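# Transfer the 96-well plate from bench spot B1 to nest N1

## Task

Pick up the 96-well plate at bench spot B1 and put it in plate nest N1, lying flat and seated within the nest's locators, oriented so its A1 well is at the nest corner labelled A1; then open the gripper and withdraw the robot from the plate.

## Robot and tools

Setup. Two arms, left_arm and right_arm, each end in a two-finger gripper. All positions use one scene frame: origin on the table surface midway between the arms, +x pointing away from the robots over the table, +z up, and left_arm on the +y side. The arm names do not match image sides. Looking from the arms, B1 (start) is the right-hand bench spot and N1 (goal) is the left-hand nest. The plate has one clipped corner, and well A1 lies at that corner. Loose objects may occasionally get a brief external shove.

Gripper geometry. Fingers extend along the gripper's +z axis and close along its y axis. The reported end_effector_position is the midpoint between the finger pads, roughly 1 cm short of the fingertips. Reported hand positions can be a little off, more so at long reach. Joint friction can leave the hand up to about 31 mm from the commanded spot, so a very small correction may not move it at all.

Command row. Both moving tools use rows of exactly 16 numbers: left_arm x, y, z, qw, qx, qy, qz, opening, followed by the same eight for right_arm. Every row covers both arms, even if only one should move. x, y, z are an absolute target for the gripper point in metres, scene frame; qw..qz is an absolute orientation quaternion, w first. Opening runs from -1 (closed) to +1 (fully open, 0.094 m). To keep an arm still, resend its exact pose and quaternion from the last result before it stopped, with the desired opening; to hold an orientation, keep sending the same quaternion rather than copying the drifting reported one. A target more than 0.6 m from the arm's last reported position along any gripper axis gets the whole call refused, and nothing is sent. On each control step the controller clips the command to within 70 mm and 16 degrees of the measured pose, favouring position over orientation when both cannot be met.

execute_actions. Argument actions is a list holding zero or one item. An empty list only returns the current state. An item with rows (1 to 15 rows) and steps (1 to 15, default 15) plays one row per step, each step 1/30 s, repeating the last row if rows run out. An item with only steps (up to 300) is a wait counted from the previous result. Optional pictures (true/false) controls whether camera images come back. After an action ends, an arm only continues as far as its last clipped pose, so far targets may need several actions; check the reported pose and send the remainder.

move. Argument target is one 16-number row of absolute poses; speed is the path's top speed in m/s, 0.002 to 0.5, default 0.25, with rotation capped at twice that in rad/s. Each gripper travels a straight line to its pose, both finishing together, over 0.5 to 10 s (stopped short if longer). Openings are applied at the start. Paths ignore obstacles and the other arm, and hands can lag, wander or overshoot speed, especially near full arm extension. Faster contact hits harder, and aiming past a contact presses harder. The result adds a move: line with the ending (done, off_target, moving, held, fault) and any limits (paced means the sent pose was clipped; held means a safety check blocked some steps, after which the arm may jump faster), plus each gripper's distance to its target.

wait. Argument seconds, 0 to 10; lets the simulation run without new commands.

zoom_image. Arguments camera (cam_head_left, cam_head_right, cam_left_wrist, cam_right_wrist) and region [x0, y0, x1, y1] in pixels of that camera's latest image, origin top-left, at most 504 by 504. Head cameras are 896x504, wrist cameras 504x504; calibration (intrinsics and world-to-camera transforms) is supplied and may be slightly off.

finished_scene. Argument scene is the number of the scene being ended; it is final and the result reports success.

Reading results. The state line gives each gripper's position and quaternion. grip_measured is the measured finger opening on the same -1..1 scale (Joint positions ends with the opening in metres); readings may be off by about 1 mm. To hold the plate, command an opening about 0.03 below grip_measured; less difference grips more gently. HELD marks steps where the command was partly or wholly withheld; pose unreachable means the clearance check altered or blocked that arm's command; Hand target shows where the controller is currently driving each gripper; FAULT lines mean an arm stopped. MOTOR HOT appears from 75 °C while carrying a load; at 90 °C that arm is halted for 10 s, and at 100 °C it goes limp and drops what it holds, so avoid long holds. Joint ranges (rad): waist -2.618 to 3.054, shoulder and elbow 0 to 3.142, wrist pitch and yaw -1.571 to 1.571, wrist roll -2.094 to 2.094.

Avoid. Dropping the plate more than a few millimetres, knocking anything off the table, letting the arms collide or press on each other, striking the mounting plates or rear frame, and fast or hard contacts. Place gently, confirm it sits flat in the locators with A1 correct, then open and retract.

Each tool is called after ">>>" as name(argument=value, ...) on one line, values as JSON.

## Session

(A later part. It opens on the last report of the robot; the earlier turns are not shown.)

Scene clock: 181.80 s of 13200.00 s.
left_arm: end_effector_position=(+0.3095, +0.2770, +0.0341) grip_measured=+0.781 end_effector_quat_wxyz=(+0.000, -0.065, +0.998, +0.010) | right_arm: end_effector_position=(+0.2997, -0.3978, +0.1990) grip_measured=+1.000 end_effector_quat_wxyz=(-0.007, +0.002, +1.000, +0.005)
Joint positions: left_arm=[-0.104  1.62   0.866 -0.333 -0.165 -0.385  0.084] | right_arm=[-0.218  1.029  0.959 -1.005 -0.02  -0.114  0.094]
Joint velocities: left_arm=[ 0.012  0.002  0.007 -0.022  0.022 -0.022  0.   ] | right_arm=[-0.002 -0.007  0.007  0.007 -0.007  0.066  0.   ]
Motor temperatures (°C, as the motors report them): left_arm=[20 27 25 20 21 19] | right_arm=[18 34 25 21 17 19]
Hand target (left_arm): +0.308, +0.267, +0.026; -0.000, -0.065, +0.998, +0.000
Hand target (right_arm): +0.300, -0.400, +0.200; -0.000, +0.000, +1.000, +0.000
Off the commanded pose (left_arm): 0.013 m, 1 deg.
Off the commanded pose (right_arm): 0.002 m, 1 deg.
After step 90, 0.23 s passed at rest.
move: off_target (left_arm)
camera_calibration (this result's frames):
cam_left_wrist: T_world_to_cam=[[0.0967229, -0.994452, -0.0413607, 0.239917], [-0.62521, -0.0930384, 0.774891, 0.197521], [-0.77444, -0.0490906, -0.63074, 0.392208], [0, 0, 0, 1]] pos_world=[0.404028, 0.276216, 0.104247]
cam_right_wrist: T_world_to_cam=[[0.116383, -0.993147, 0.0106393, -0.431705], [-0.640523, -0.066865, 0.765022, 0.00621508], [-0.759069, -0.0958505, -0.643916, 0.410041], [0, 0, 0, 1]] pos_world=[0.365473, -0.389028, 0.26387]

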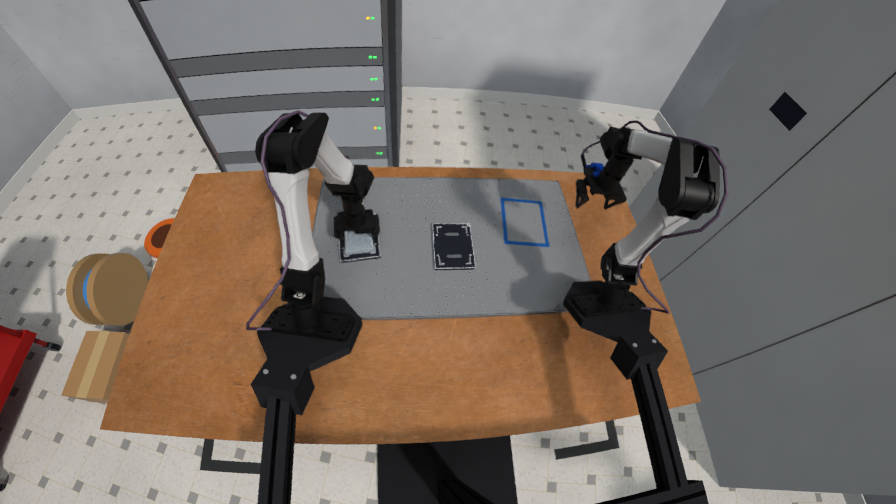

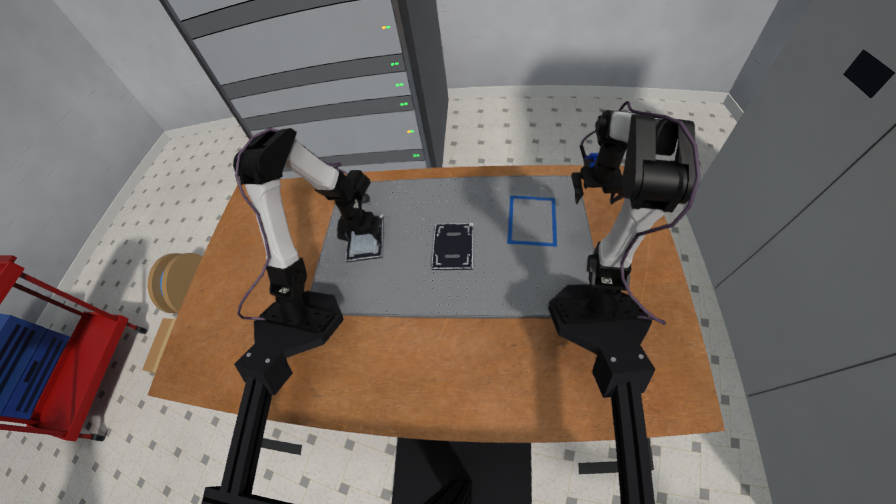

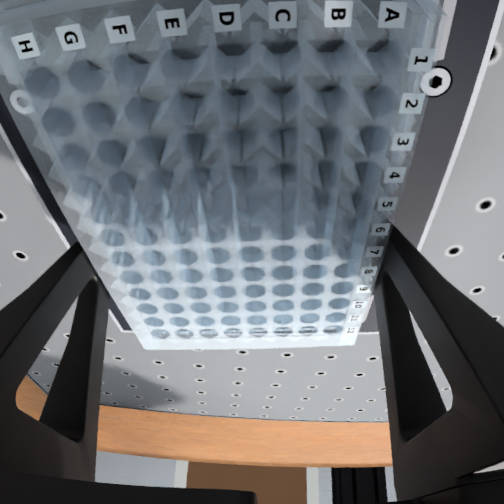

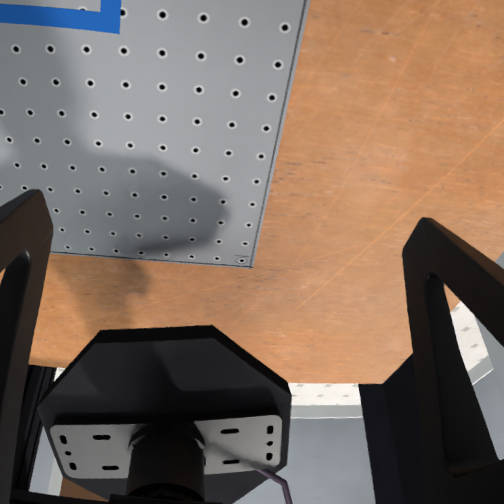

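>>> move(target=[0.309,0.277,0.03,0,-0.065,0.998,0,1,0.30,-0.40,0.2,0,0,1,0,1], speed=0.01)

>>> move(target=[0.309,0.277,0.2,0,-0.065,0.998,0,1,0.30,-0.40,0.2,0,0,1,0,1], speed=0.1)

>>> move(target=[0.25,0.52,0.28,0,0,1,0,1,0.30,-0.40,0.2,0,0,1,0,1])

>>> zoom_image(camera="cam_head_left", region=[320, 190, 400, 270])

>>> zoom_image(camera="cam_head_right", region=[325, 190, 405, 270])

Scene clock: 187.80 s of 13200.00 s.
left_arm: end_effector_position=(+0.3110, +0.2744, +0.0347) grip_measured=+1.000 end_effector_quat_wxyz=(+0.002, -0.064, +0.998, +0.001) | right_arm: end_effector_position=(+0.2997, -0.3978, +0.1990) grip_measured=+1.000 end_effector_quat_wxyz=(-0.007, +0.002, +1.000, +0.005)
Joint positions: left_arm=[-0.102  1.617  0.866 -0.327 -0.148 -0.381  0.094] | right_arm=[-0.218  1.029  0.959 -1.005 -0.02  -0.114  0.094]
Joint velocities: left_arm=[ 0.017 -0.007 -0.012 -0.037 -0.007  0.022  0.   ] | right_arm=[-0.007  0.002 -0.012 -0.007 -0.081 -0.022  0.   ]
Motor temperatures (°C, as the motors report them): left_arm=[20 27 24 20 21 19] | right_arm=[18 34 25 21 17 19]
Hand target (left_arm): +0.309, +0.277, +0.030; -0.000, -0.065, +0.998, -0.000
Hand target (right_arm): +0.300, -0.400, +0.200; -0.000, +0.000, +1.000, +0.000
Off the commanded pose (left_arm): 0.006 m, 0 deg.
Off the commanded pose (right_arm): 0.002 m, 1 deg.
After step 90, 1.73 s passed at rest.
move: done
camera_calibration (this result's frames):
cam_left_wrist: T_world_to_cam=[[0.0956249, -0.995147, -0.0232059, 0.237121], [-0.62844, -0.078434, 0.773894, 0.194753], [-0.771958, -0.05942, -0.63289, 0.395719], [0, 0, 0, 1]] pos_world=[0.405194, 0.274759, 0.105231]
cam_right_wrist: T_world_to_cam=[[0.116383, -0.993147, 0.0106393, -0.431705], [-0.640523, -0.066865, 0.765022, 0.00621508], [-0.759069, -0.0958505, -0.643916, 0.410041], [0, 0, 0, 1]] pos_world=[0.365473, -0.389028, 0.26387]

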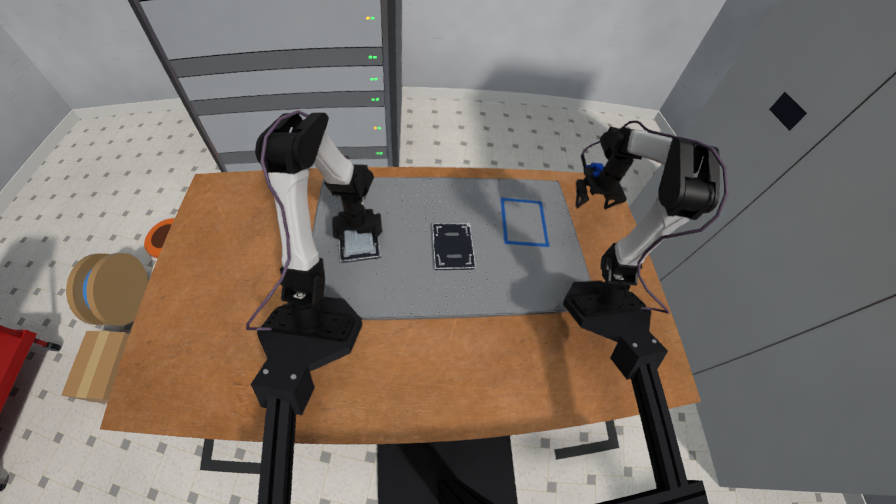

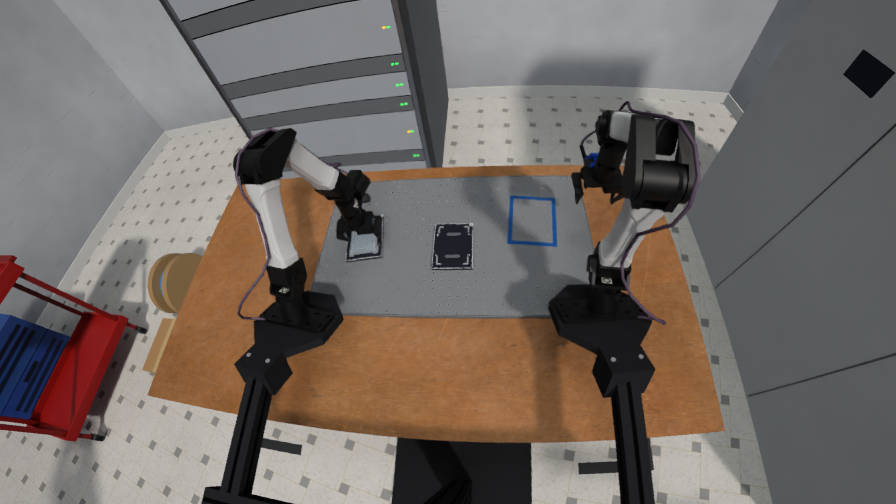

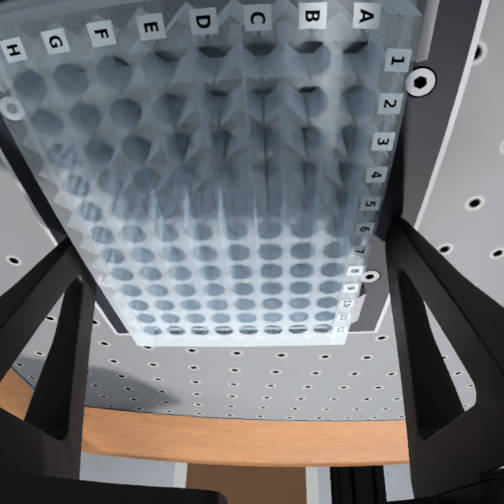

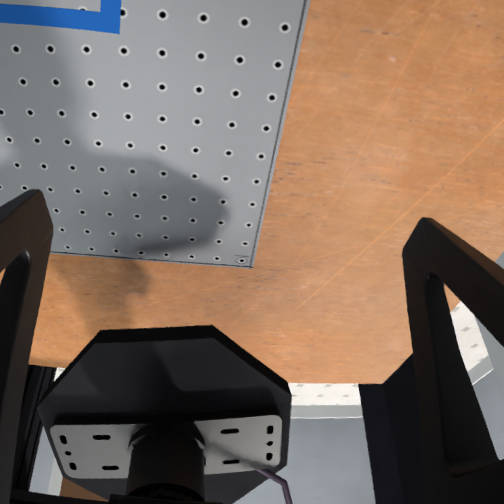

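Scene clock: 190.03 s of 13200.00 s.
left_arm: end_effector_position=(+0.3082, +0.2783, +0.1944) grip_measured=+1.000 end_effector_quat_wxyz=(-0.005, -0.064, +0.998, +0.000) | right_arm: end_effector_position=(+0.2997, -0.3978, +0.1990) grip_measured=+1.000 end_effector_quat_wxyz=(-0.007, +0.002, +1.000, +0.005)
Joint positions: left_arm=[-0.192  1.217  1.107 -0.993 -0.183 -0.464  0.094] | right_arm=[-0.218  1.029  0.959 -1.005 -0.02  -0.114  0.094]
Joint velocities: left_arm=[-0.012 -0.007 -0.002 -0.007 -0.051 -0.051  0.   ] | right_arm=[-0.032  0.002 -0.027  0.037 -0.007  0.022  0.   ]
Motor temperatures (°C, as the motors report them): left_arm=[20 27 25 20 21 19] | right_arm=[18 34 25 21 17 19]
Hand target (left_arm): +0.310, +0.278, +0.201; +0.000, -0.065, +0.998, +0.001
Hand target (right_arm): +0.300, -0.400, +0.200; -0.000, +0.000, +1.000, +0.000
Off the commanded pose (left_arm): 0.006 m, 1 deg.
Off the commanded pose (right_arm): 0.002 m, 1 deg.
move: done
camera_calibration (this result's frames):
cam_left_wrist: T_world_to_cam=[[0.0959151, -0.995147, -0.0219722, 0.244718], [-0.618224, -0.0768574, 0.782235, 0.0644508], [-0.780128, -0.0614444, -0.622595, 0.495938], [0, 0, 0, 1]] pos_world=[0.403268, 0.278956, 0.26373]
cam_right_wrist: T_world_to_cam=[[0.116383, -0.993147, 0.0106393, -0.431705], [-0.640523, -0.066865, 0.765022, 0.00621508], [-0.759069, -0.0958505, -0.643916, 0.410041], [0, 0, 0, 1]] pos_world=[0.365473, -0.389028, 0.26387]

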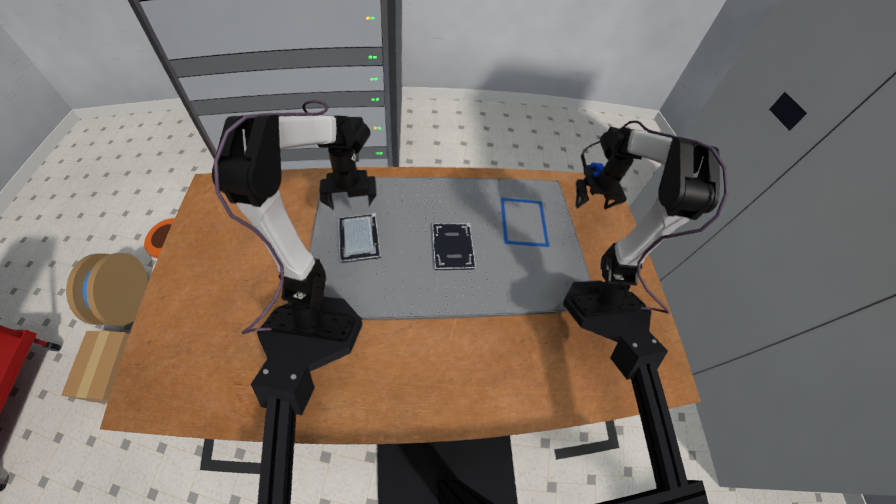

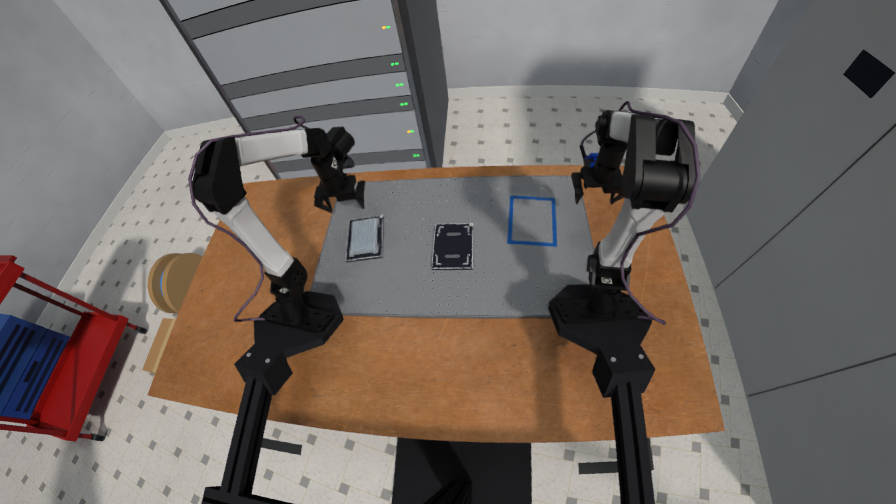

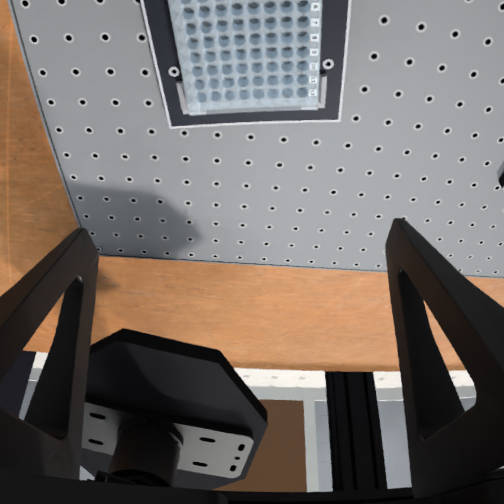

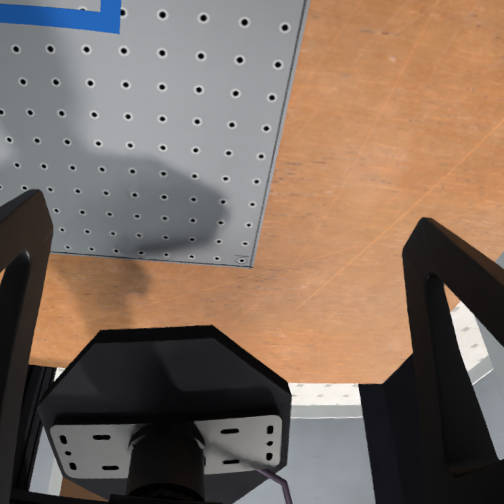

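Scene clock: 191.87 s of 13200.00 s.
left_arm: end_effector_position=(+0.2532, +0.5212, +0.2780) grip_measured=+1.000 end_effector_quat_wxyz=(+0.009, -0.001, +1.000, +0.002) | right_arm: end_effector_position=(+0.2997, -0.3978, +0.1990) grip_measured=+1.000 end_effector_quat_wxyz=(-0.007, +0.002, +1.000, +0.005)
Joint positions: left_arm=[ 1.193  1.232  1.317 -1.346  0.434  0.934  0.094] | right_arm=[-0.218  1.029  0.959 -1.005 -0.02  -0.114  0.094]
Joint velocities: left_arm=[ 0.017 -0.007 -0.002  0.051 -0.037 -0.037  0.   ] | right_arm=[ 0.012 -0.012 -0.002  0.066  0.022  0.022  0.   ]
Motor temperatures (°C, as the motors report them): left_arm=[20 27 25 20 21 19] | right_arm=[18 34 25 21 17 19]
Hand target (left_arm): +0.254, +0.522, +0.280; +0.009, -0.004, +1.000, -0.004
Hand target (right_arm): +0.300, -0.400, +0.200; -0.000, +0.000, +1.000, +0.000
Off the commanded pose (left_arm): 0.004 m, 1 deg.
Off the commanded pose (right_arm): 0.002 m, 1 deg.
move: done
camera_calibration (this result's frames):
cam_left_wrist: T_world_to_cam=[[-0.0302956, -0.999218, -0.0254162, 0.528565], [-0.644846, 0.000110161, 0.764312, -0.0446042], [-0.763712, 0.0395449, -0.644345, 0.469281], [0, 0, 0, 1]] pos_world=[0.345646, 0.509599, 0.349905]
cam_right_wrist: T_world_to_cam=[[0.116383, -0.993147, 0.0106393, -0.431705], [-0.640523, -0.066865, 0.765022, 0.00621508], [-0.759069, -0.0958505, -0.643916, 0.410041], [0, 0, 0, 1]] pos_world=[0.365473, -0.389028, 0.26387]

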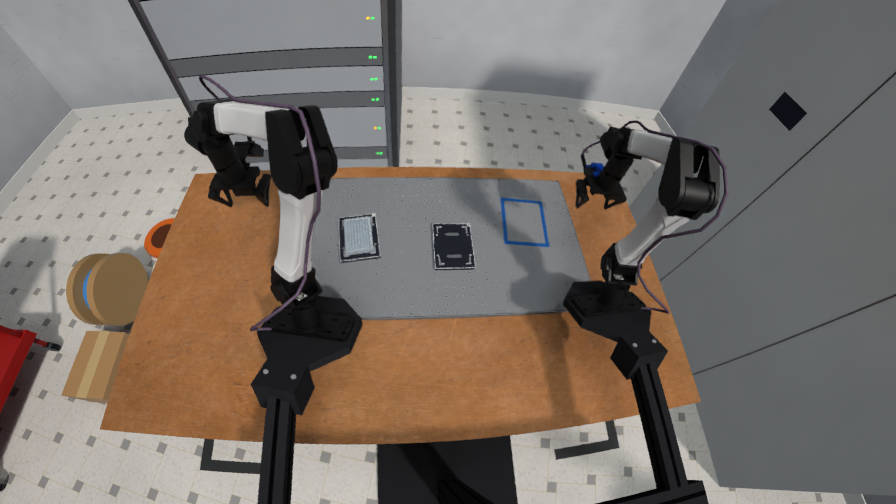

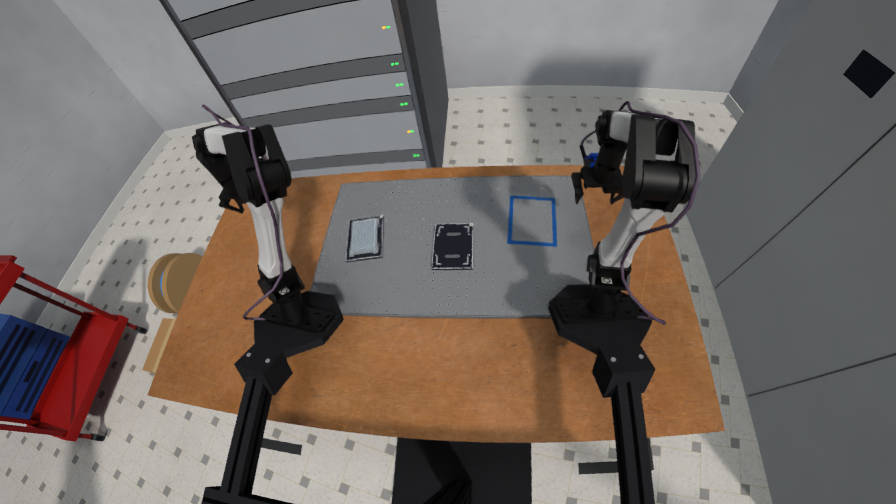

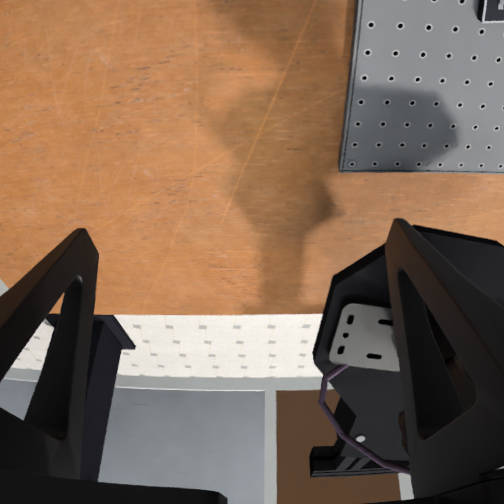

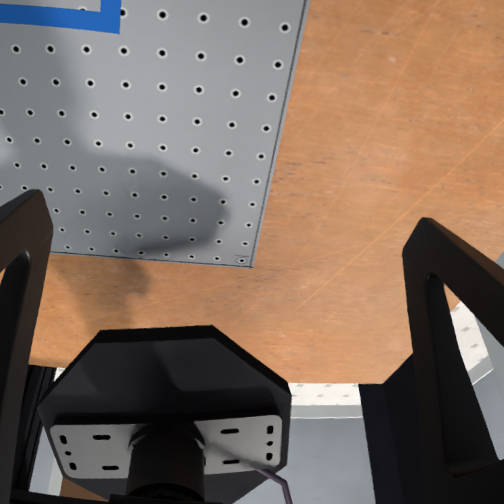

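Region (320, 190, 400, 270) of cam_head_left's 896x504 image, scaled by 6.300, with more detail than that image has.

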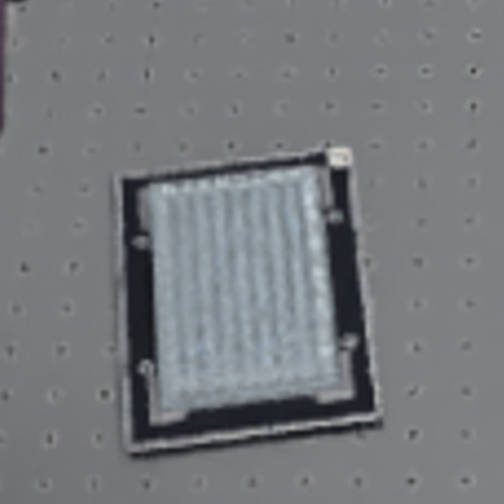

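Region (325, 190, 405, 270) of cam_head_right's 896x504 image, scaled by 6.300, with more detail than that image has.

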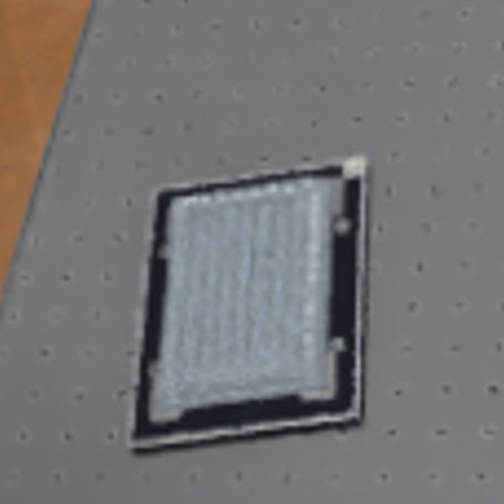

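Looks seated.

>>> finished_scene(scene=1)

The scene is finished: the task was done.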